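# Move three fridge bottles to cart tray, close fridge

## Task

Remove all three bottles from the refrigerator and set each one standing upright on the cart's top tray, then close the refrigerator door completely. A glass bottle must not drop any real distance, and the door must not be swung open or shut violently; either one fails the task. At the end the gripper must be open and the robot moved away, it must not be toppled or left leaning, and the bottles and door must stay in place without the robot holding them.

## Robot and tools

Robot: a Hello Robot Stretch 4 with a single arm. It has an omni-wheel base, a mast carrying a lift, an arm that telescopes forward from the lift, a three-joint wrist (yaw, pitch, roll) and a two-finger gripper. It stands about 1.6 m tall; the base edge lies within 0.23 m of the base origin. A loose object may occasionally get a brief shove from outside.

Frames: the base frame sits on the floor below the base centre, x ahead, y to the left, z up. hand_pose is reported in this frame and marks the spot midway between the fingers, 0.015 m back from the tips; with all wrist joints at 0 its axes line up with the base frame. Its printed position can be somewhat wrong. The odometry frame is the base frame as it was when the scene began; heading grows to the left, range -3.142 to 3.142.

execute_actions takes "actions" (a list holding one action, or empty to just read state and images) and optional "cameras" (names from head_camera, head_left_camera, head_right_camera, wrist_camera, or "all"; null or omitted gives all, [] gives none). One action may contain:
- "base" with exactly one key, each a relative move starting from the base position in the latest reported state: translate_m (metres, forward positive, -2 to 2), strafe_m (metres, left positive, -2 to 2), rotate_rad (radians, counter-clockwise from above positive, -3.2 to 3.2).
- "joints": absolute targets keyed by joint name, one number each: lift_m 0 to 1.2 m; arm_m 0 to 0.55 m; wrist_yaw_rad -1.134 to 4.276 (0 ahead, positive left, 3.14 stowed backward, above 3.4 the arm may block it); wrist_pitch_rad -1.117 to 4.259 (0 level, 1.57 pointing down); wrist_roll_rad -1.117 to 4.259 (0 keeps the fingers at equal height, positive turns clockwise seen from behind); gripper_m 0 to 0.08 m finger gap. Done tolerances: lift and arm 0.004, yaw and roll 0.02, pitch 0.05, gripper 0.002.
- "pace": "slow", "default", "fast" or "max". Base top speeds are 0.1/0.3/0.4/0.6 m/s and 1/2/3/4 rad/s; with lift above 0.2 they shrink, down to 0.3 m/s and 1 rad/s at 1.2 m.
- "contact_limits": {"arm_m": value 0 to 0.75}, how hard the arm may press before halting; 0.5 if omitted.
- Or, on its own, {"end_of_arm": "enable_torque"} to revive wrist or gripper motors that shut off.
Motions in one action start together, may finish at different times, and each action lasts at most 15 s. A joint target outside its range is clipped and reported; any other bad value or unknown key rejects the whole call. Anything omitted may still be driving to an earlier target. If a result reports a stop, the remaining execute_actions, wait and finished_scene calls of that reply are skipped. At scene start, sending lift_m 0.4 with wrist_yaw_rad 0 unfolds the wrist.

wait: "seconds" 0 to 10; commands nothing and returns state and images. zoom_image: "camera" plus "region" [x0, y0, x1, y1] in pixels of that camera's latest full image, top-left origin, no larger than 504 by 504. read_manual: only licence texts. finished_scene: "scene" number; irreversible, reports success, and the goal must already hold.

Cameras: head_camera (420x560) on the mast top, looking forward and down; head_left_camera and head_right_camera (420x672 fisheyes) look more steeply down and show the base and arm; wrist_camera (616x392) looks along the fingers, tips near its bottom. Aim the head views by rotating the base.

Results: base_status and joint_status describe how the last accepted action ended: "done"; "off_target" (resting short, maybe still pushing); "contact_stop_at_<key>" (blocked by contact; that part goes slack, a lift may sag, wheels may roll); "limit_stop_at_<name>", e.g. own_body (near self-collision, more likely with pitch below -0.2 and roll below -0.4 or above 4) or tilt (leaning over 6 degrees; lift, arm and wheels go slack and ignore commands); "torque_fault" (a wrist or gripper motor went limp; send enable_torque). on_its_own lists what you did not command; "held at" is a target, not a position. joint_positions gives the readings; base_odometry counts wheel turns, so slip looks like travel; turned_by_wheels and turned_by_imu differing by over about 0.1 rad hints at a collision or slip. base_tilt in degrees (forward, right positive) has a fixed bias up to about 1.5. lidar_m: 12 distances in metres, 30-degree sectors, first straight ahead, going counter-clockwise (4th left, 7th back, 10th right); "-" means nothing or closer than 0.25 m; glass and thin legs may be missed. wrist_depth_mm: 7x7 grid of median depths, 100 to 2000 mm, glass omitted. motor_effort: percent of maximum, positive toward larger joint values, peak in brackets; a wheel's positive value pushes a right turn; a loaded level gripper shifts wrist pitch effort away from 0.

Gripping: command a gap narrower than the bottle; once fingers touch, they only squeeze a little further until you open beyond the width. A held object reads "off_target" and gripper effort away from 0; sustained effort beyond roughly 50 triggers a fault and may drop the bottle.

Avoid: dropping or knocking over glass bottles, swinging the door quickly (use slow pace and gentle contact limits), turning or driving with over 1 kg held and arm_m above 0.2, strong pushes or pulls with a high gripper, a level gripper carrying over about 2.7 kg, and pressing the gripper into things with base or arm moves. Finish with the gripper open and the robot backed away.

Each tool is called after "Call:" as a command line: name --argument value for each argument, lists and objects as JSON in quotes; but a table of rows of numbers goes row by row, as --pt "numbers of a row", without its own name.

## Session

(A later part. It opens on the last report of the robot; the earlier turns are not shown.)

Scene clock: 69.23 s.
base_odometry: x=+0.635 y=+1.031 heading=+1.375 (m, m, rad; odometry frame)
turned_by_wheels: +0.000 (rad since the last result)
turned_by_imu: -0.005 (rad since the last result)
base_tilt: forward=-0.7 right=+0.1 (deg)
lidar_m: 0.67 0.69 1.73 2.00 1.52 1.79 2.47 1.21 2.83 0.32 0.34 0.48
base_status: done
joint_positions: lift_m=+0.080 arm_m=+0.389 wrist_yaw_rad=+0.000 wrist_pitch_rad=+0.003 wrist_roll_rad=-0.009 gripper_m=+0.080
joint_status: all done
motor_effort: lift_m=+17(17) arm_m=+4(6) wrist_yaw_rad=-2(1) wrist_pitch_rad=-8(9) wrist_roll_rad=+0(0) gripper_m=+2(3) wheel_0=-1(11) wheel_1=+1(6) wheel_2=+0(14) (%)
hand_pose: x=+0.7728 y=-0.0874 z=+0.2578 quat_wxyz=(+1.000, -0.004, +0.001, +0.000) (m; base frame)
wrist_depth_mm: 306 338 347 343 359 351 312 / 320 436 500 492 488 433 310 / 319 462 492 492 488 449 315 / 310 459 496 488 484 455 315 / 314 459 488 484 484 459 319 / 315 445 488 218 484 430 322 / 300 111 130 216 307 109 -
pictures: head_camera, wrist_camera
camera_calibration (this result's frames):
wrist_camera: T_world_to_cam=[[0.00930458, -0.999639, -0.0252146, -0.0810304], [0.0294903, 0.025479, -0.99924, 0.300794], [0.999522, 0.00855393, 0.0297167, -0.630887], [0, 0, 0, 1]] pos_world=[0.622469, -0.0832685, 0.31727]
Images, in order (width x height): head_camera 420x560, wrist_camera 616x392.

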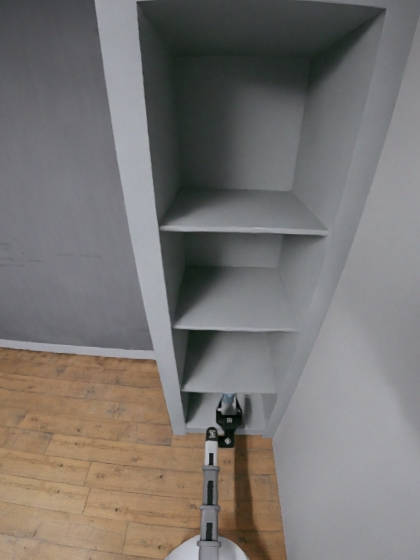

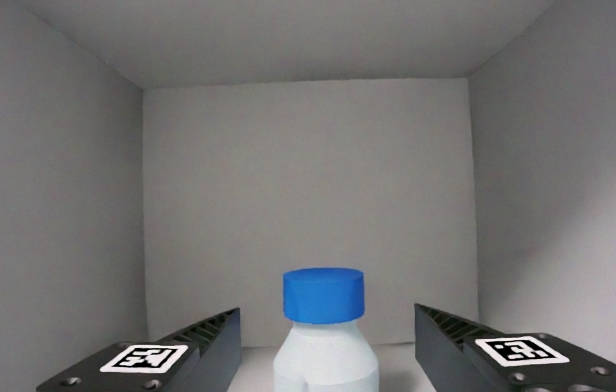

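Call:
execute_actions --actions '[{"joints": {"arm_m": 0.502}, "contact_limits": {"arm_m": 0.2}}]' --cameras '["wrist_camera"]'

Call:
execute_actions --actions '[{"joints": {"gripper_m": 0.04}}]' --cameras '["wrist_camera"]'

Call:
execute_actions --actions '[{"joints": {"lift_m": 0.11}}]' --cameras '["wrist_camera"]'

Scene clock: 70.73 s.
base_odometry: x=+0.635 y=+1.031 heading=+1.375 (m, m, rad; odometry frame)
turned_by_wheels: +0.000 (rad since the last result)
turned_by_imu: +0.000 (rad since the last result)
base_tilt: forward=-0.7 right=+0.1 (deg)
lidar_m: 0.66 0.70 1.76 2.00 1.49 1.77 2.48 1.22 2.83 0.32 0.33 0.48
base_status: not commanded
joint_positions: lift_m=+0.080 arm_m=+0.501 wrist_yaw_rad=+0.000 wrist_pitch_rad=+0.003 wrist_roll_rad=-0.009 gripper_m=+0.080
joint_status: all done
motor_effort: lift_m=+17(17) arm_m=+5(6) wrist_yaw_rad=-1(1) wrist_pitch_rad=-8(7) wrist_roll_rad=+1(0) gripper_m=+2(1) wheel_0=+0(0) wheel_1=+1(1) wheel_2=+0(0) (%)
contact_limits: arm_m 0.2
hand_pose: x=+0.8848 y=-0.0874 z=+0.2578 quat_wxyz=(+1.000, -0.004, +0.001, +0.000) (m; base frame)
wrist_depth_mm: 304 336 345 343 357 351 314 / 320 384 382 382 379 377 310 / 319 384 382 379 377 377 317 / 312 382 375 375 375 373 320 / 315 379 377 375 373 373 317 / 314 377 375 373 373 370 320 / 300 112 125 107 116 109 -
pictures: wrist_camera
camera_calibration (this result's frames):
wrist_camera: T_world_to_cam=[[0.00939886, -0.999638, -0.0252147, -0.0821353], [0.0295026, 0.0254821, -0.99924, 0.297484], [0.999521, 0.00864781, 0.0297314, -0.742783], [0, 0, 0, 1]] pos_world=[0.734422, -0.0832626, 0.317271]
Images, in order (width x height): wrist_camera 616x392.

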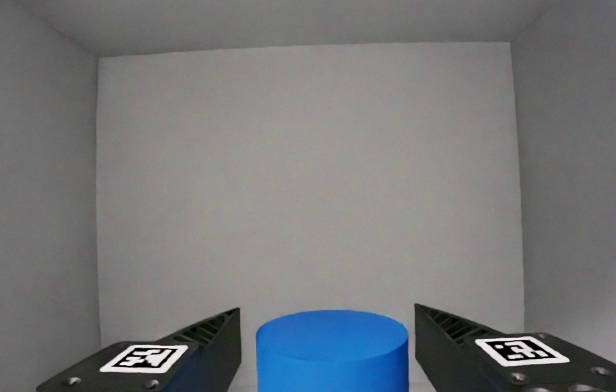

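Scene clock: 71.80 s.
base_odometry: x=+0.635 y=+1.031 heading=+1.375 (m, m, rad; odometry frame)
turned_by_wheels: +0.000 (rad since the last result)
turned_by_imu: +0.000 (rad since the last result)
base_tilt: forward=-0.7 right=+0.2 (deg)
lidar_m: 0.67 0.68 1.76 2.00 1.52 1.79 2.49 1.22 2.81 0.31 0.32 0.47
base_status: not commanded
joint_positions: lift_m=+0.080 arm_m=+0.501 wrist_yaw_rad=-0.001 wrist_pitch_rad=+0.002 wrist_roll_rad=-0.008 gripper_m=+0.053
joint_status: gripper_m off_target (ended at +0.053, target +0.040)
on_its_own: gripper_m is held at +0.047, not at your +0.040, by its contact guard: the fingers met something
motor_effort: lift_m=+17(17) arm_m=+4(5) wrist_yaw_rad=+1(2) wrist_pitch_rad=-7(9) wrist_roll_rad=+1(0) gripper_m=-37(37) wheel_0=+0(1) wheel_1=+1(0) wheel_2=+0(0) (%)
hand_pose: x=+0.8847 y=-0.0875 z=+0.2578 quat_wxyz=(+1.000, -0.004, +0.001, +0.000) (m; base frame)
wrist_depth_mm: 304 338 347 342 357 349 312 / 320 384 382 379 379 377 310 / 320 384 382 379 379 373 314 / 310 379 377 377 375 373 315 / 314 382 377 377 373 370 319 / 312 377 375 373 373 368 319 / 307 370 116 106 107 - -
pictures: wrist_camera
camera_calibration (this result's frames):
wrist_camera: T_world_to_cam=[[0.00873339, -0.99964, -0.0253867, -0.0816433], [0.0296255, 0.0256352, -0.999232, 0.297415], [0.999523, 0.00797459, 0.0298387, -0.742817], [0, 0, 0, 1]] pos_world=[0.734365, -0.0833145, 0.317279]
Images, in order (width x height): wrist_camera 616x392.

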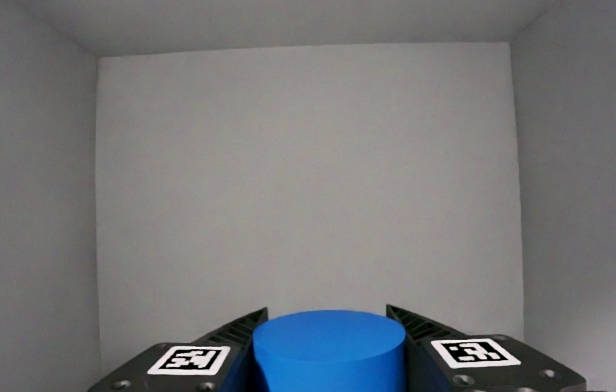

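Scene clock: 72.70 s.
base_odometry: x=+0.635 y=+1.031 heading=+1.375 (m, m, rad; odometry frame)
turned_by_wheels: +0.000 (rad since the last result)
turned_by_imu: +0.000 (rad since the last result)
base_tilt: forward=-0.8 right=+0.2 (deg)
lidar_m: 0.65 0.67 1.76 2.00 1.51 1.78 2.46 1.23 2.81 0.30 0.32 0.49
base_status: not commanded
joint_positions: lift_m=+0.110 arm_m=+0.501 wrist_yaw_rad=+0.000 wrist_pitch_rad=+0.006 wrist_roll_rad=-0.008 gripper_m=+0.053
joint_status: all done
on_its_own: gripper_m is held at +0.047, not at your +0.040, by its contact guard: the fingers met something
motor_effort: lift_m=+22(24) arm_m=+4(5) wrist_yaw_rad=+0(1) wrist_pitch_rad=-17(19) wrist_roll_rad=+1(0) gripper_m=-35(34) wheel_0=-1(0) wheel_1=+1(1) wheel_2=+0(0) (%)
hand_pose: x=+0.8847 y=-0.0875 z=+0.2867 quat_wxyz=(+1.000, -0.004, +0.003, +0.000) (m; base frame)
wrist_depth_mm: 276 285 296 293 303 306 294 / 322 382 379 379 377 375 310 / 319 382 382 377 379 375 314 / 310 382 377 379 377 373 320 / 315 379 379 375 373 373 319 / 312 379 375 375 370 370 322 / 307 377 116 106 107 - -
pictures: wrist_camera
camera_calibration (this result's frames):
wrist_camera: T_world_to_cam=[[0.00895494, -0.999637, -0.0254057, -0.0810348], [0.0263804, 0.025634, -0.999323, 0.329218], [0.999612, 0.00827866, 0.0266003, -0.742833], [0, 0, 0, 1]] pos_world=[0.734585, -0.0832949, 0.346696]
Images, in order (width x height): wrist_camera 616x392.

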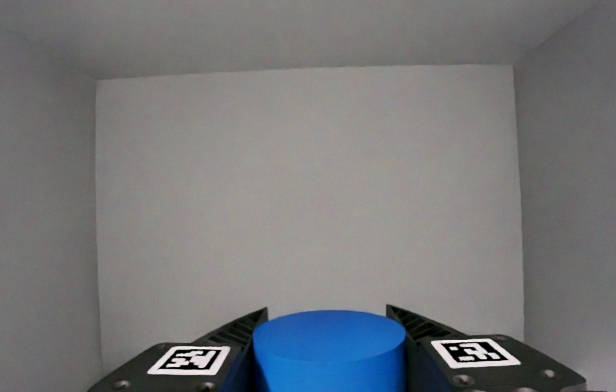

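Call:
execute_actions --actions '[{"base": {"translate_m": -0.78}, "joints": {"arm_m": 0.12, "lift_m": 0.86}, "pace": "fast"}]' --cameras '[]'

Call:
execute_actions --actions '[{"base": {"rotate_rad": -1.885}, "joints": {"arm_m": 0.485}}]' --cameras '["head_camera", "wrist_camera"]'

Scene clock: 76.63 s.
base_odometry: x=+0.484 y=+0.265 heading=+1.375 (m, m, rad; odometry frame)
turned_by_wheels: +0.000 (rad since the last result)
turned_by_imu: +0.003 (rad since the last result)
base_tilt: forward=-0.7 right=+0.2 (deg)
lidar_m: 1.36 2.07 2.10 1.24 1.30 1.77 1.69 0.79 0.73 0.74 2.81 0.87
base_status: done
joint_positions: lift_m=+0.860 arm_m=+0.121 wrist_yaw_rad=+0.000 wrist_pitch_rad=+0.006 wrist_roll_rad=-0.008 gripper_m=+0.053
joint_status: all done
on_its_own: gripper_m is held at +0.047, not at your +0.040, by its contact guard: the fingers met something
motor_effort: lift_m=+22(26) arm_m=-4(4) wrist_yaw_rad=+0(2) wrist_pitch_rad=-17(18) wrist_roll_rad=+0(1) gripper_m=-35(36) wheel_0=+0(9) wheel_1=+2(6) wheel_2=+0(10) (%)
hand_pose: x=+0.5043 y=-0.0874 z=+1.0367 quat_wxyz=(+1.000, -0.004, +0.003, +0.000) (m; base frame)
wrist_depth_mm: 1661 1756 1366 1336 1078 512 1618 / 1708 1708 1537 1499 1098 521 488 / 1708 1661 1499 1499 1078 535 449 / 1661 1661 1464 1499 1098 539 452 / 1618 1618 1430 1537 1098 544 445 / 1661 1618 1430 1537 798 539 445 / 1708 1576 116 106 107 - 1576
pictures: none
No camera images: the call's "cameras" was empty. Leave "cameras" out to get every camera's image.

Scene clock: 78.93 s.
base_odometry: x=+0.484 y=+0.265 heading=-0.509 (m, m, rad; odometry frame)
turned_by_wheels: -1.885 (rad since the last result)
turned_by_imu: -1.912 (rad since the last result)
base_tilt: forward=-0.7 right=+0.2 (deg)
lidar_m: 0.73 2.70 2.42 0.84 1.45 2.28 2.04 1.23 1.41 1.69 1.72 0.74
base_status: done
joint_positions: lift_m=+0.860 arm_m=+0.484 wrist_yaw_rad=+0.000 wrist_pitch_rad=+0.006 wrist_roll_rad=-0.009 gripper_m=+0.053
joint_status: all done
on_its_own: gripper_m is held at +0.047, not at your +0.040, by its contact guard: the fingers met something
motor_effort: lift_m=+22(22) arm_m=+5(5) wrist_yaw_rad=-1(7) wrist_pitch_rad=-17(17) wrist_roll_rad=+1(1) gripper_m=-36(37) wheel_0=-1(17) wheel_1=+1(9) wheel_2=+2(9) (%)
hand_pose: x=+0.8677 y=-0.0874 z=+1.0367 quat_wxyz=(+1.000, -0.004, +0.003, +0.000) (m; base frame)
wrist_depth_mm: 1756 1921 - - - 1808 1397 / 1756 1921 - - - 1863 1430 / 1756 1808 - - - 1921 1430 / 1756 1808 - - - 1863 1397 / 1756 1808 - - - 1921 1464 / 1708 1863 1983 - - 1921 1464 / 1708 1808 116 106 107 - 1366
pictures: head_camera, wrist_camera
camera_calibration (this result's frames):
wrist_camera: T_world_to_cam=[[0.00917407, -0.999638, -0.025284, -0.0620981], [0.0263996, 0.0255184, -0.999326, 1.07915], [0.999609, 0.0085004, 0.0266241, -0.745798], [0, 0, 0, 1]] pos_world=[0.717587, -0.0832741, 1.09671]
Images, in order (width x height): head_camera 420x560, wrist_camera 616x392.

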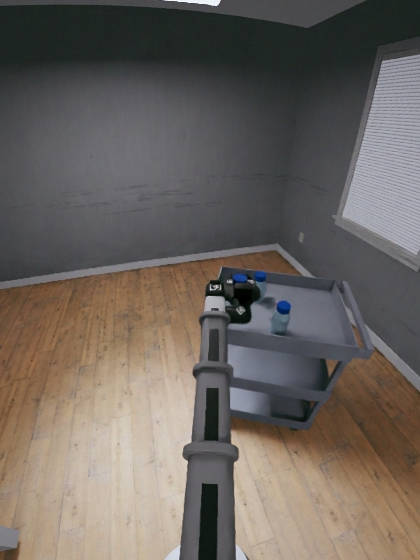

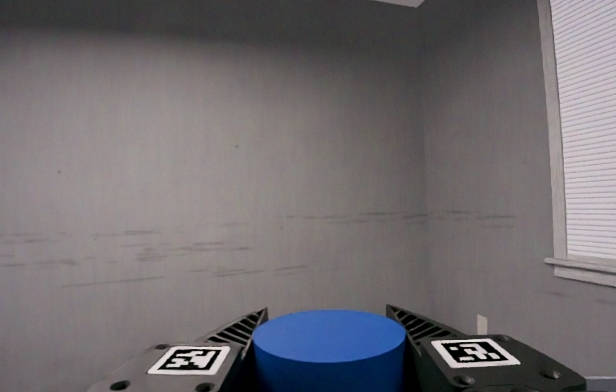

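Call:
execute_actions --actions '[{"joints": {"lift_m": 0.76}}]' --cameras '["head_camera", "wrist_camera"]'

Call:
execute_actions --actions '[{"joints": {"lift_m": 0.748}, "pace": "slow"}]' --cameras '[]'

Scene clock: 80.50 s.
base_odometry: x=+0.484 y=+0.265 heading=-0.509 (m, m, rad; odometry frame)
turned_by_wheels: +0.000 (rad since the last result)
turned_by_imu: +0.000 (rad since the last result)
base_tilt: forward=-0.7 right=+0.1 (deg)
lidar_m: 0.72 2.69 2.40 0.86 1.42 2.26 2.01 1.25 1.42 1.69 1.73 0.74
base_status: not commanded
joint_positions: lift_m=+0.760 arm_m=+0.484 wrist_yaw_rad=+0.000 wrist_pitch_rad=+0.006 wrist_roll_rad=-0.009 gripper_m=+0.053
joint_status: all done
on_its_own: gripper_m is held at +0.047, not at your +0.040, by its contact guard: the fingers met something
motor_effort: lift_m=+18(21) arm_m=+5(5) wrist_yaw_rad=-1(0) wrist_pitch_rad=-18(18) wrist_roll_rad=+0(0) gripper_m=-37(36) wheel_0=+0(0) wheel_1=+1(1) wheel_2=+2(2) (%)
hand_pose: x=+0.8678 y=-0.0874 z=+0.9370 quat_wxyz=(+1.000, -0.004, +0.003, +0.000) (m; base frame)
wrist_depth_mm: 1708 1863 - - - 1921 1430 / 1756 1863 - - - 1756 1397 / 1756 1756 - - - 1863 1430 / 1708 1808 - - - 1808 1464 / 1708 1808 - - - 1708 1464 / 1756 1863 1863 488 310 300 430 / 1756 1863 116 106 107 - -
pictures: head_camera, wrist_camera
camera_calibration (this result's frames):
wrist_camera: T_world_to_cam=[[0.00917022, -0.999638, -0.0252855, -0.0646142], [0.0262291, 0.0255183, -0.99933, 0.979666], [0.999614, 0.00850086, 0.0264536, -0.742992], [0, 0, 0, 1]] pos_world=[0.717601, -0.0832741, 0.997031]
Images, in order (width x height): head_camera 420x560, wrist_camera 616x392.

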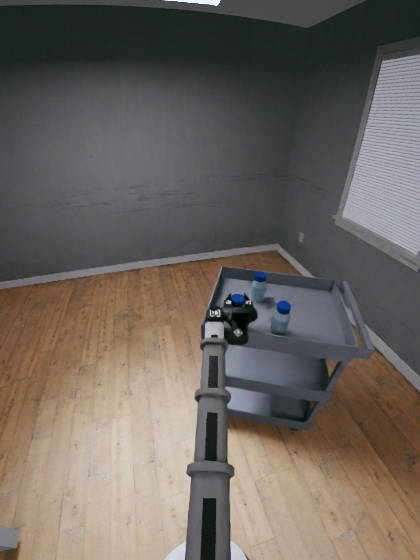

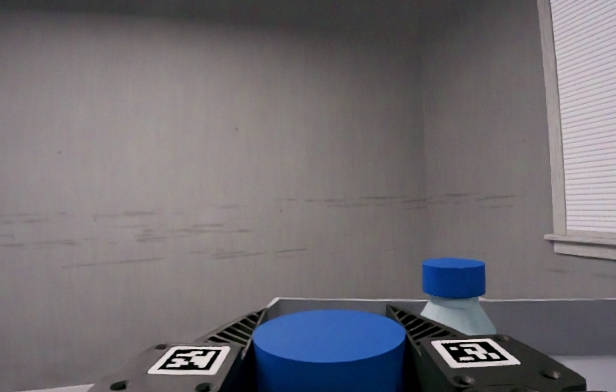

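Scene clock: 81.27 s.
base_odometry: x=+0.484 y=+0.265 heading=-0.509 (m, m, rad; odometry frame)
turned_by_wheels: +0.000 (rad since the last result)
turned_by_imu: +0.000 (rad since the last result)
base_tilt: forward=-0.7 right=+0.1 (deg)
lidar_m: 0.72 2.69 2.38 0.86 1.43 2.26 2.03 1.25 1.40 1.71 1.72 0.75
base_status: not commanded
joint_positions: lift_m=+0.748 arm_m=+0.484 wrist_yaw_rad=+0.000 wrist_pitch_rad=+0.004 wrist_roll_rad=-0.009 gripper_m=+0.053
joint_status: all done
on_its_own: gripper_m is held at +0.047, not at your +0.040, by its contact guard: the fingers met something
motor_effort: lift_m=+16(15) arm_m=+5(4) wrist_yaw_rad=+0(1) wrist_pitch_rad=-11(17) wrist_roll_rad=+1(0) gripper_m=-37(38) wheel_0=+0(0) wheel_1=+0(1) wheel_2=+2(2) (%)
hand_pose: x=+0.8678 y=-0.0874 z=+0.9256 quat_wxyz=(+1.000, -0.004, +0.002, +0.000) (m; base frame)
wrist_depth_mm: 1808 1808 - - - 1808 1430 / 1808 1863 - - - 1808 1499 / 1808 1863 - - - 1863 1464 / 1708 1863 - - - 1863 1430 / 1756 1808 - - - 1661 1464 / 1708 1808 1983 480 310 300 427 / 1661 1756 116 106 107 - -
pictures: none
No camera images: the call's "cameras" was empty. Leave "cameras" out to get every camera's image.

Call:
execute_actions --actions '[{"joints": {"gripper_m": 0.08}}]' --cameras '[]'

Call:
execute_actions --actions '[{"joints": {"arm_m": 0.25, "lift_m": 0.77}, "pace": "fast"}]'

Scene clock: 82.37 s.
base_odometry: x=+0.484 y=+0.265 heading=-0.509 (m, m, rad; odometry frame)
turned_by_wheels: +0.000 (rad since the last result)
turned_by_imu: +0.000 (rad since the last result)
base_tilt: forward=-0.7 right=+0.2 (deg)
lidar_m: 0.74 2.68 2.38 0.85 1.45 2.26 2.02 1.25 1.41 1.71 1.73 0.71
base_status: not commanded
joint_positions: lift_m=+0.748 arm_m=+0.484 wrist_yaw_rad=+0.000 wrist_pitch_rad=+0.003 wrist_roll_rad=-0.009 gripper_m=+0.080
joint_status: all done
motor_effort: lift_m=+16(16) arm_m=+5(4) wrist_yaw_rad=+0(0) wrist_pitch_rad=-9(11) wrist_roll_rad=+0(1) gripper_m=+0(36) wheel_0=+0(0) wheel_1=+1(1) wheel_2=+2(2) (%)
hand_pose: x=+0.8677 y=-0.0875 z=+0.9258 quat_wxyz=(+1.000, -0.004, +0.001, +0.000) (m; base frame)
wrist_depth_mm: 1808 1863 - - - 1863 1366 / 1756 1921 - - - 1808 1397 / 1756 1863 - - - 1808 1397 / 1756 1863 - - - 1863 1464 / 1708 1863 - - - 1708 1499 / 1708 1808 1921 477 459 297 430 / 1618 111 126 106 118 109 -
pictures: none
No camera images: the call's "cameras" was empty. Leave "cameras" out to get every camera's image.

Scene clock: 83.90 s.
base_odometry: x=+0.484 y=+0.265 heading=-0.509 (m, m, rad; odometry frame)
turned_by_wheels: +0.000 (rad since the last result)
turned_by_imu: +0.000 (rad since the last result)
base_tilt: forward=-0.7 right=+0.1 (deg)
lidar_m: 0.73 2.70 2.37 0.87 1.43 2.28 2.04 1.24 1.39 1.71 1.72 0.74
base_status: not commanded
joint_positions: lift_m=+0.770 arm_m=+0.251 wrist_yaw_rad=+0.000 wrist_pitch_rad=+0.003 wrist_roll_rad=-0.009 gripper_m=+0.080
joint_status: all done
motor_effort: lift_m=+20(22) arm_m=-5(4) wrist_yaw_rad=+1(1) wrist_pitch_rad=-8(10) wrist_roll_rad=+1(0) gripper_m=+2(2) wheel_0=+0(0) wheel_1=+1(1) wheel_2=+2(2) (%)
hand_pose: x=+0.6344 y=-0.0875 z=+0.9475 quat_wxyz=(+1.000, -0.004, +0.001, +0.000) (m; base frame)
wrist_depth_mm: 1863 - - - - 1863 1537 / 1983 - - - - 1983 1464 / 1921 - - - - 1863 1499 / 1863 - - - - 1921 1499 / 1921 - - - - 1921 1464 / 1863 - - 347 525 320 615 / 1921 111 131 329 466 109 -
pictures: head_camera, head_left_camera, head_right_camera, wrist_camera
camera_calibration (this result's frames):
wrist_camera: T_world_to_cam=[[0.00901261, -0.99964, -0.02526, -0.0621843], [0.0294672, 0.0255156, -0.99924, 0.994117], [0.999525, 0.00826142, 0.0296865, -0.512999], [0, 0, 0, 1]] pos_world=[0.484022, -0.0832893, 1.00702]
Images, in order (width x height): head_camera 420x560, head_left_camera 420x672, head_right_camera 420x672, wrist_camera 616x392.

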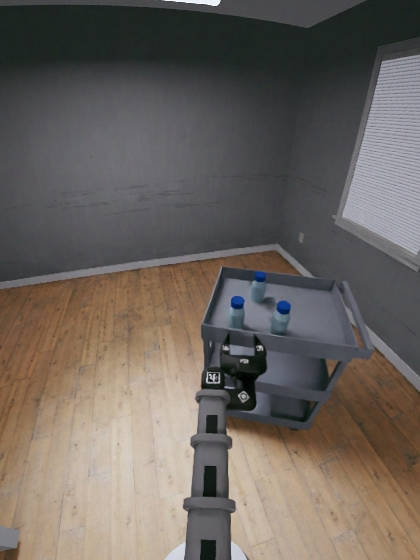

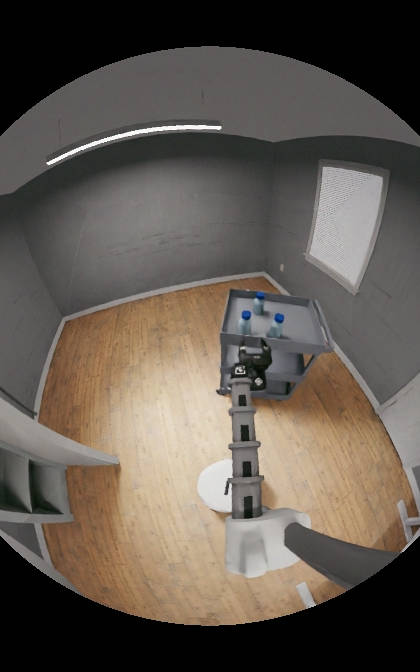

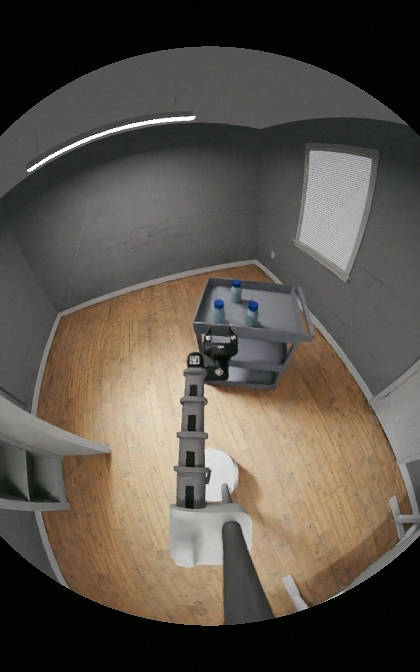

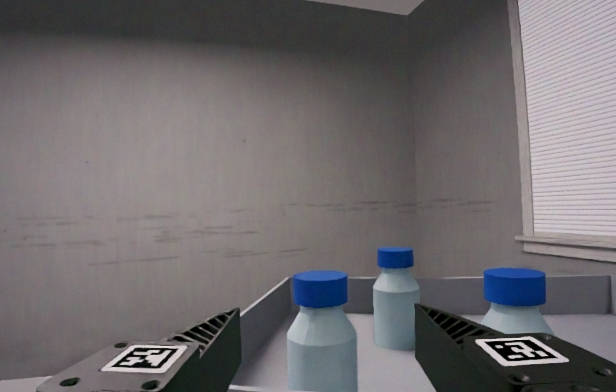

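Call:
execute_actions --actions '[{"base": {"rotate_rad": 2.40}, "joints": {"arm_m": 0.0, "lift_m": 0.35, "gripper_m": 0.0}, "pace": "fast"}]'

Scene clock: 87.83 s.
base_odometry: x=+0.484 y=+0.265 heading=+1.891 (m, m, rad; odometry frame)
turned_by_wheels: +2.400 (rad since the last result)
turned_by_imu: +2.435 (rad since the last result)
base_tilt: forward=-0.8 right=+0.1 (deg)
lidar_m: 2.08 2.09 1.24 1.31 1.79 1.71 0.78 0.71 0.76 2.82 0.85 1.30
base_status: done
joint_positions: lift_m=+0.350 arm_m=+0.001 wrist_yaw_rad=+0.000 wrist_pitch_rad=+0.003 wrist_roll_rad=-0.009 gripper_m=+0.000
joint_status: all done
motor_effort: lift_m=+16(15) arm_m=-5(5) wrist_yaw_rad=-2(1) wrist_pitch_rad=-8(8) wrist_roll_rad=+1(0) gripper_m=+2(3) wheel_0=-2(9) wheel_1=+0(8) wheel_2=+1(8) (%)
hand_pose: x=+0.3845 y=-0.0874 z=+0.5278 quat_wxyz=(+1.000, -0.004, +0.001, +0.000) (m; base frame)
wrist_depth_mm: 1756 - - - 1808 1308 1308 / 1708 - - - 1808 1138 1229 / 1756 - - - 1756 1397 1336 / 1661 - - - 1808 1430 1308 / 1708 - - - 1756 1255 1336 / 1661 1983 - 1983 1708 1229 1336 / 1366 1366 1397 105 - 1098 991
pictures: head_camera, head_left_camera, head_right_camera, wrist_camera
camera_calibration (this result's frames):
wrist_camera: T_world_to_cam=[[0.00945858, -0.999636, -0.0252618, -0.0706084], [0.0294545, 0.0255305, -0.99924, 0.582123], [0.999521, 0.00870732, 0.0296853, -0.25071], [0, 0, 0, 1]] pos_world=[0.234112, -0.0832616, 0.587339]
Images, in order (width x height): head_camera 420x560, head_left_camera 420x672, head_right_camera 420x672, wrist_camera 616x392.

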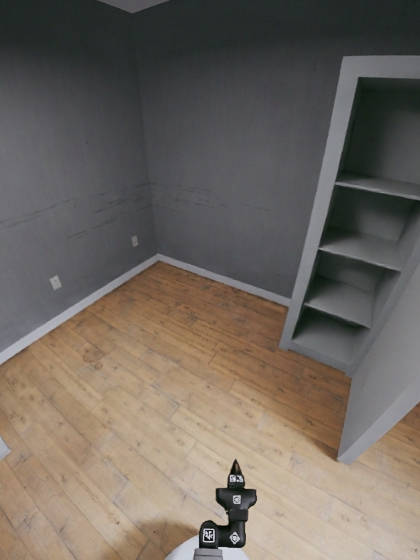

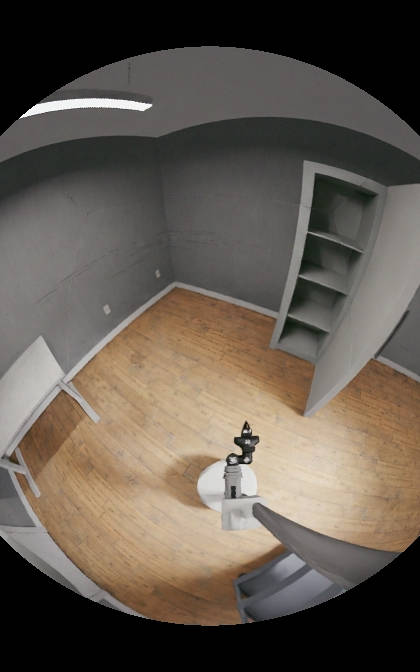

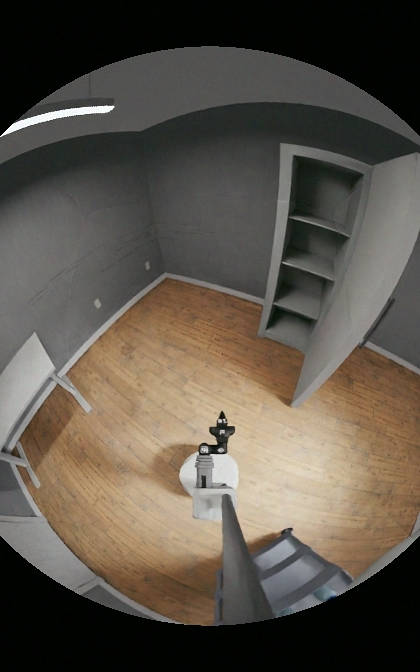

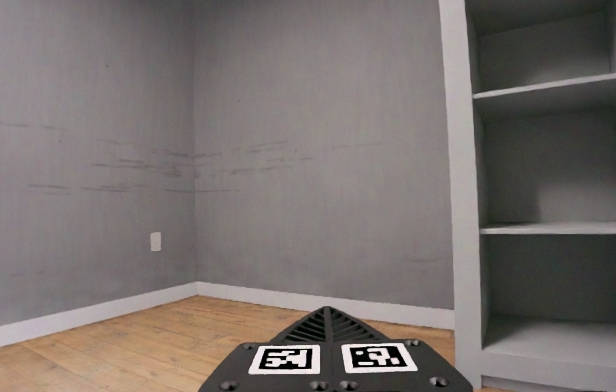

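Call:
execute_actions --actions '[{"base": {"strafe_m": -0.69}, "pace": "fast"}]'

Scene clock: 90.83 s.
base_odometry: x=+1.139 y=+0.482 heading=+1.890 (m, m, rad; odometry frame)
turned_by_wheels: +0.000 (rad since the last result)
turned_by_imu: -0.003 (rad since the last result)
base_tilt: forward=-0.8 right=+0.1 (deg)
lidar_m: 0.49 2.36 1.90 1.90 2.16 0.58 0.56 2.21 2.09 2.19 1.71 0.54
base_status: done
joint_positions: lift_m=+0.350 arm_m=+0.001 wrist_yaw_rad=+0.000 wrist_pitch_rad=+0.003 wrist_roll_rad=-0.009 gripper_m=+0.000
joint_status: not commanded
motor_effort: lift_m=+17(17) arm_m=-5(5) wrist_yaw_rad=+0(0) wrist_pitch_rad=-8(8) wrist_roll_rad=+0(0) gripper_m=-1(1) wheel_0=-1(8) wheel_1=-1(10) wheel_2=+0(2) (%)
hand_pose: x=+0.3844 y=-0.0874 z=+0.5278 quat_wxyz=(+1.000, -0.004, +0.001, +0.000) (m; base frame)
wrist_depth_mm: - - 304 306 535 1229 1182 / - - 303 301 517 1205 1138 / - - 303 298 504 1281 1138 / - - 1863 294 496 1229 1138 / - - 1921 290 484 1229 1138 / - - 1808 271 477 1229 1160 / 1366 1366 1336 105 - 1205 1118
pictures: head_camera, head_left_camera, head_right_camera, wrist_camera
camera_calibration (this result's frames):
wrist_camera: T_world_to_cam=[[0.00925669, -0.999638, -0.0252618, -0.0705742], [0.0294596, 0.0255245, -0.99924, 0.582101], [0.999523, 0.00850545, 0.0296852, -0.250696], [0, 0, 0, 1]] pos_world=[0.234081, -0.0832742, 0.587317]
Images, in order (width x height): head_camera 420x560, head_left_camera 420x672, head_right_camera 420x672, wrist_camera 616x392.

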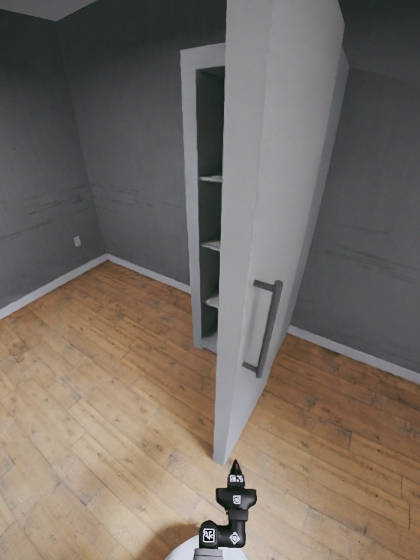

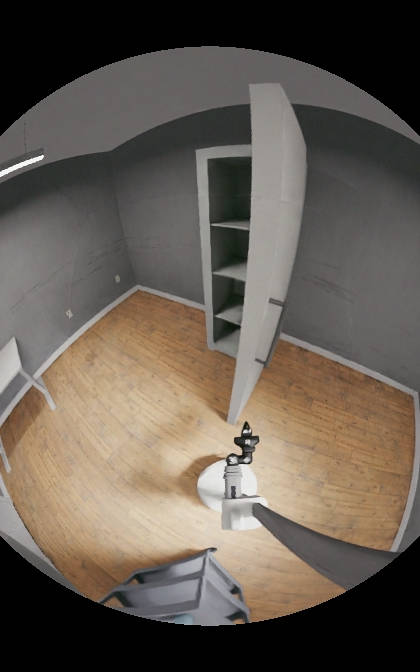

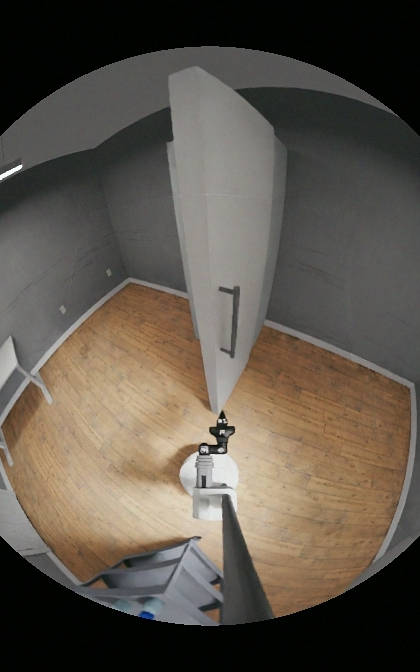

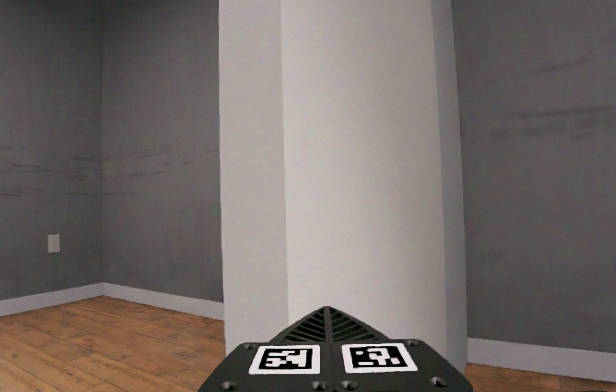

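Call:
execute_actions --actions '[{"base": {"strafe_m": -0.025}, "joints": {"wrist_roll_rad": 1.57, "arm_m": 0.08}}]' --cameras '["head_camera", "head_right_camera"]'

Scene clock: 93.13 s.
base_odometry: x=+1.163 y=+0.490 heading=+1.890 (m, m, rad; odometry frame)
turned_by_wheels: +0.000 (rad since the last result)
turned_by_imu: -0.001 (rad since the last result)
base_tilt: forward=-0.8 right=+0.1 (deg)
lidar_m: 0.49 2.34 1.90 1.91 2.15 0.53 0.54 2.17 2.09 2.18 1.69 0.83
base_status: done
joint_positions: lift_m=+0.350 arm_m=+0.079 wrist_yaw_rad=+0.000 wrist_pitch_rad=+0.003 wrist_roll_rad=+1.570 gripper_m=+0.000
joint_status: all done
motor_effort: lift_m=+17(17) arm_m=+4(4) wrist_yaw_rad=-1(1) wrist_pitch_rad=-8(8) wrist_roll_rad=+2(8) gripper_m=+1(0) wheel_0=-1(8) wheel_1=+0(6) wheel_2=+0(0) (%)
hand_pose: x=+0.4628 y=-0.0874 z=+0.5278 quat_wxyz=(+0.707, +0.707, +0.001, -0.001) (m; base frame)
wrist_depth_mm: 1205 1182 1182 1160 1182 1098 750 / 1255 1255 1205 1138 1078 946 707 / 647 615 580 564 535 530 517 / 436 424 413 402 387 379 370 / 327 320 317 309 304 294 290 / 260 257 255 252 249 241 237 / 220 219 221 105 - 208 206
pictures: head_camera, head_right_camera
Images, in order (width x height): head_camera 420x560, head_right_camera 420x672.

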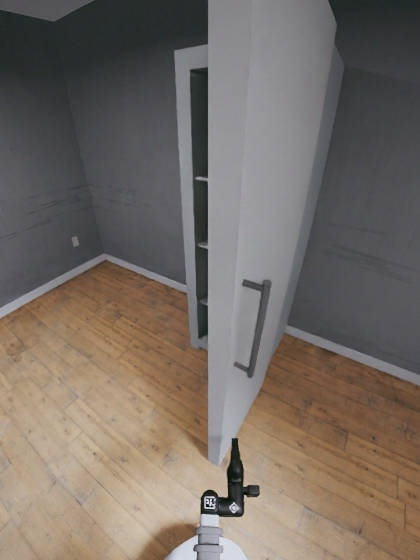

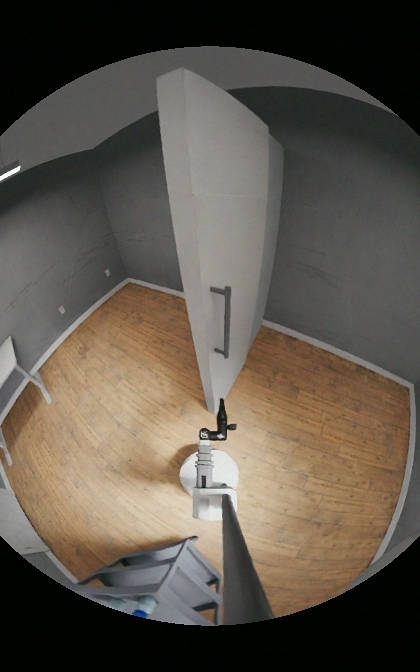

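Call:
execute_actions --actions '[{"joints": {"arm_m": 0.35}, "pace": "slow"}]' --cameras '["head_camera", "head_right_camera"]'

Scene clock: 97.30 s.
base_odometry: x=+1.163 y=+0.490 heading=+1.890 (m, m, rad; odometry frame)
turned_by_wheels: +0.000 (rad since the last result)
turned_by_imu: -0.001 (rad since the last result)
base_tilt: forward=-0.7 right=+0.2 (deg)
lidar_m: 0.60 2.35 1.92 1.94 2.18 0.54 0.58 2.19 2.09 2.19 1.69 0.97
base_status: not commanded
joint_positions: lift_m=+0.350 arm_m=+0.349 wrist_yaw_rad=+0.000 wrist_pitch_rad=+0.003 wrist_roll_rad=+1.570 gripper_m=+0.000
joint_status: all done
motor_effort: lift_m=+17(17) arm_m=+5(6) wrist_yaw_rad=+0(13) wrist_pitch_rad=-8(8) wrist_roll_rad=+1(2) gripper_m=-1(0) wheel_0=+0(0) wheel_1=+0(0) wheel_2=-1(2) (%)
hand_pose: x=+0.7327 y=-0.0874 z=+0.5278 quat_wxyz=(+0.707, +0.707, +0.001, -0.001) (m; base frame)
wrist_depth_mm: 976 960 960 960 946 866 723 / 436 418 407 397 389 382 373 / 349 342 334 327 320 312 309 / 291 287 281 277 272 268 264 / 252 251 246 242 238 233 230 / 220 219 216 213 211 206 204 / 198 196 198 105 - 187 186
pictures: head_camera, head_right_camera
Images, in order (width x height): head_camera 420x560, head_right_camera 420x672.

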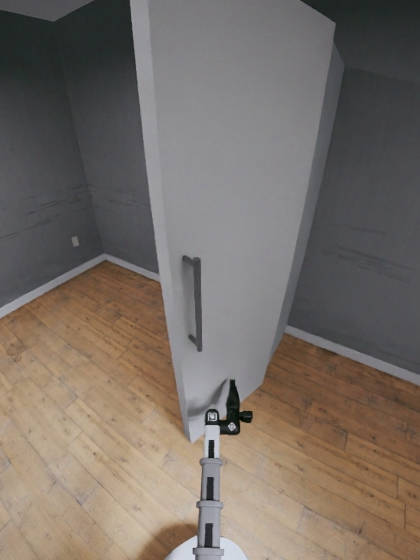

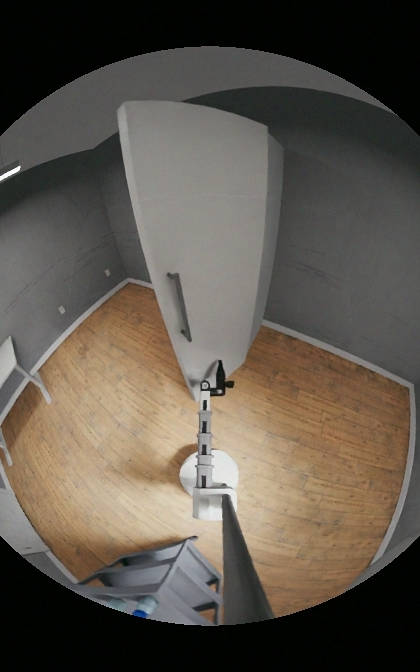

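Call:
execute_actions --actions '[]' --cameras '["head_camera"]'

Scene clock: 97.43 s.
base_odometry: x=+1.163 y=+0.490 heading=+1.890 (m, m, rad; odometry frame)
turned_by_wheels: +0.000 (rad since the last result)
turned_by_imu: +0.000 (rad since the last result)
base_tilt: forward=-0.8 right=+0.1 (deg)
lidar_m: 0.58 2.33 1.91 1.93 2.17 0.54 0.57 2.18 2.08 2.19 1.71 0.99
base_status: not commanded
joint_positions: lift_m=+0.350 arm_m=+0.349 wrist_yaw_rad=+0.000 wrist_pitch_rad=+0.003 wrist_roll_rad=+1.570 gripper_m=+0.000
joint_status: all done
motor_effort: lift_m=+17(17) arm_m=+5(6) wrist_yaw_rad=+0(13) wrist_pitch_rad=-8(8) wrist_roll_rad=+2(2) gripper_m=+0(0) wheel_0=+0(0) wheel_1=+0(0) wheel_2=-1(2) (%)
hand_pose: x=+0.7327 y=-0.0874 z=+0.5278 quat_wxyz=(+0.707, +0.707, +0.001, -0.001) (m; base frame)
wrist_depth_mm: 976 976 976 960 946 891 723 / 439 424 407 397 387 379 379 / 353 345 336 329 322 315 315 / 296 293 286 279 276 272 268 / 258 252 250 245 243 238 235 / 224 223 221 219 213 212 208 / 202 200 202 105 - 193 190
pictures: head_camera
Images, in order (width x height): head_camera 420x560.

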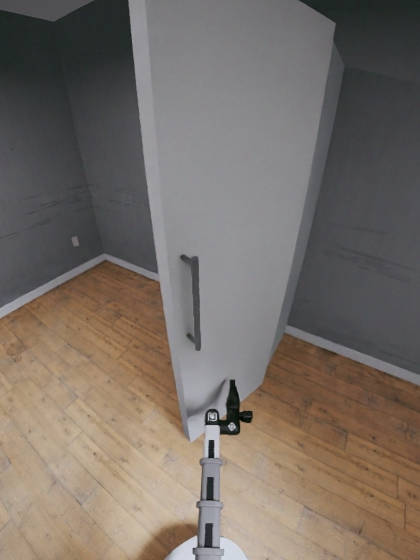

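Call:
wait --seconds 2

Scene clock: 99.50 s.
base_odometry: x=+1.163 y=+0.490 heading=+1.890 (m, m, rad; odometry frame)
turned_by_wheels: +0.000 (rad since the last result)
turned_by_imu: -0.001 (rad since the last result)
base_tilt: forward=-0.7 right=+0.2 (deg)
lidar_m: 0.67 0.70 1.91 1.94 2.13 0.53 0.55 2.18 2.09 2.17 1.71 1.00
base_status: not commanded
joint_positions: lift_m=+0.350 arm_m=+0.349 wrist_yaw_rad=+0.000 wrist_pitch_rad=+0.003 wrist_roll_rad=+1.570 gripper_m=+0.000
joint_status: all done
motor_effort: lift_m=+17(17) arm_m=+5(6) wrist_yaw_rad=+0(13) wrist_pitch_rad=-8(8) wrist_roll_rad=+2(2) gripper_m=+1(0) wheel_0=+0(0) wheel_1=-1(0) wheel_2=-1(2) (%)
hand_pose: x=+0.7327 y=-0.0874 z=+0.5278 quat_wxyz=(+0.707, +0.707, +0.001, -0.001) (m; base frame)
wrist_depth_mm: 976 991 960 976 946 866 723 / 439 436 421 415 402 399 399 / 384 375 373 366 357 355 347 / 343 340 332 329 322 317 314 / 307 307 303 300 294 290 283 / 282 278 276 272 270 264 262 / 259 257 258 105 - 247 241
wait: 2.00 s; at rest by 0.20 s
pictures: head_camera, head_left_camera, head_right_camera, wrist_camera
camera_calibration (this result's frames):
wrist_camera: T_world_to_cam=[[0.00668932, 0.0327457, -0.999441, 0.532503], [0.0322314, 0.998937, 0.0329449, 0.110131], [0.999458, -0.0324338, 0.00562677, -0.589656], [0, 0, 0, 1]] pos_world=[0.582225, -0.146576, 0.531895]
Images, in order (width x height): head_camera 420x560, head_left_camera 420x672, head_right_camera 420x672, wrist_camera 616x392.

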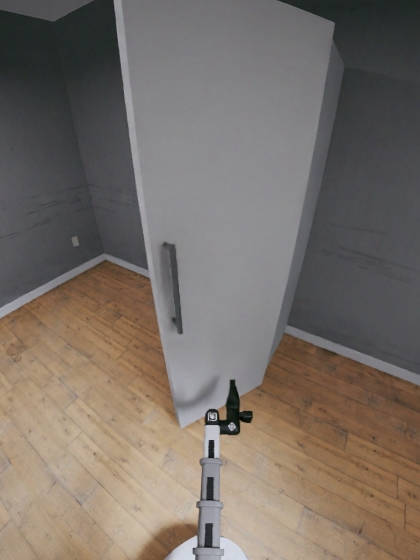

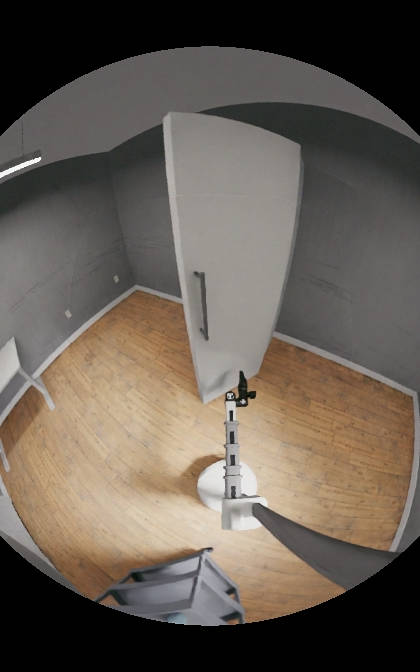

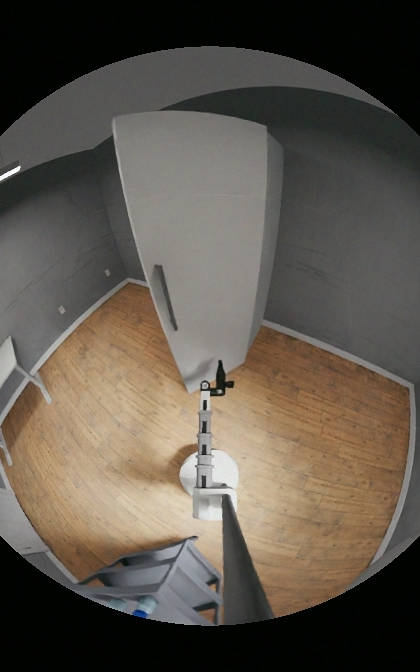

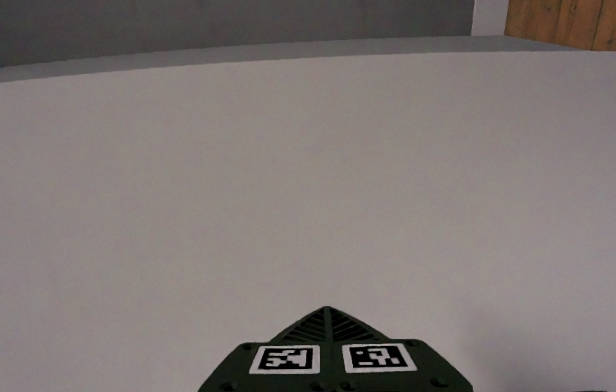

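Call:
wait --seconds 10

Scene clock: 109.53 s.
base_odometry: x=+1.163 y=+0.490 heading=+1.890 (m, m, rad; odometry frame)
turned_by_wheels: +0.000 (rad since the last result)
turned_by_imu: -0.002 (rad since the last result)
base_tilt: forward=-0.7 right=+0.1 (deg)
lidar_m: 1.06 2.37 1.90 1.92 2.17 0.56 0.55 2.17 2.09 2.17 1.71 1.05
base_status: not commanded
joint_positions: lift_m=+0.350 arm_m=+0.349 wrist_yaw_rad=+0.000 wrist_pitch_rad=+0.003 wrist_roll_rad=+1.570 gripper_m=+0.000
joint_status: all done
motor_effort: lift_m=+17(17) arm_m=+5(6) wrist_yaw_rad=+0(13) wrist_pitch_rad=-8(8) wrist_roll_rad=+2(2) gripper_m=+0(0) wheel_0=+0(0) wheel_1=+0(0) wheel_2=-1(2) (%)
hand_pose: x=+0.7327 y=-0.0874 z=+0.5278 quat_wxyz=(+0.707, +0.707, +0.001, -0.001) (m; base frame)
wrist_depth_mm: 960 976 976 946 946 866 723 / 591 512 469 455 452 445 445 / 480 469 477 477 469 466 466 / 512 517 517 512 512 504 508 / 559 564 564 559 554 554 559 / 627 621 603 591 615 609 615 / 691 676 676 105 - 661 683
wait: 10.00 s; at rest by 0.23 s
pictures: head_camera, head_left_camera, head_right_camera, wrist_camera
camera_calibration (this result's frames):
wrist_camera: T_world_to_cam=[[0.00668928, 0.0327457, -0.999441, 0.532503], [0.0322314, 0.998937, 0.0329449, 0.110131], [0.999458, -0.0324337, 0.00562673, -0.589656], [0, 0, 0, 1]] pos_world=[0.582225, -0.146576, 0.531895]
Images, in order (width x height): head_camera 420x560, head_left_camera 420x672, head_right_camera 420x672, wrist_camera 616x392.

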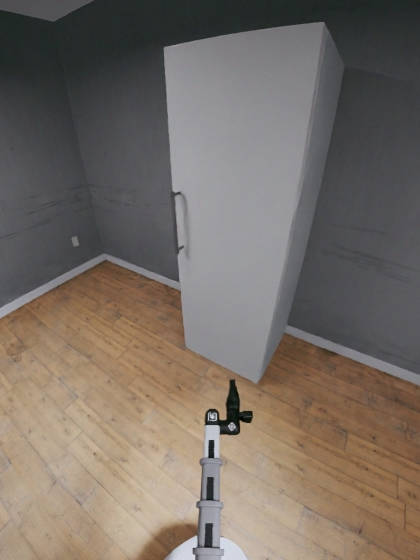

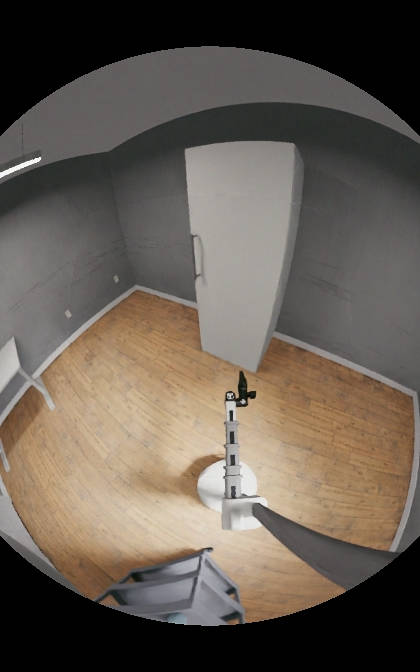

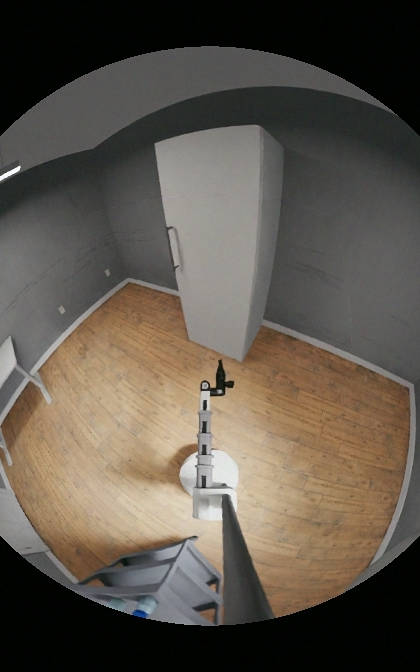

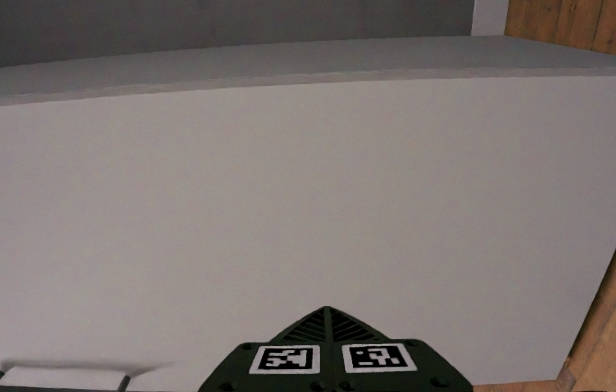

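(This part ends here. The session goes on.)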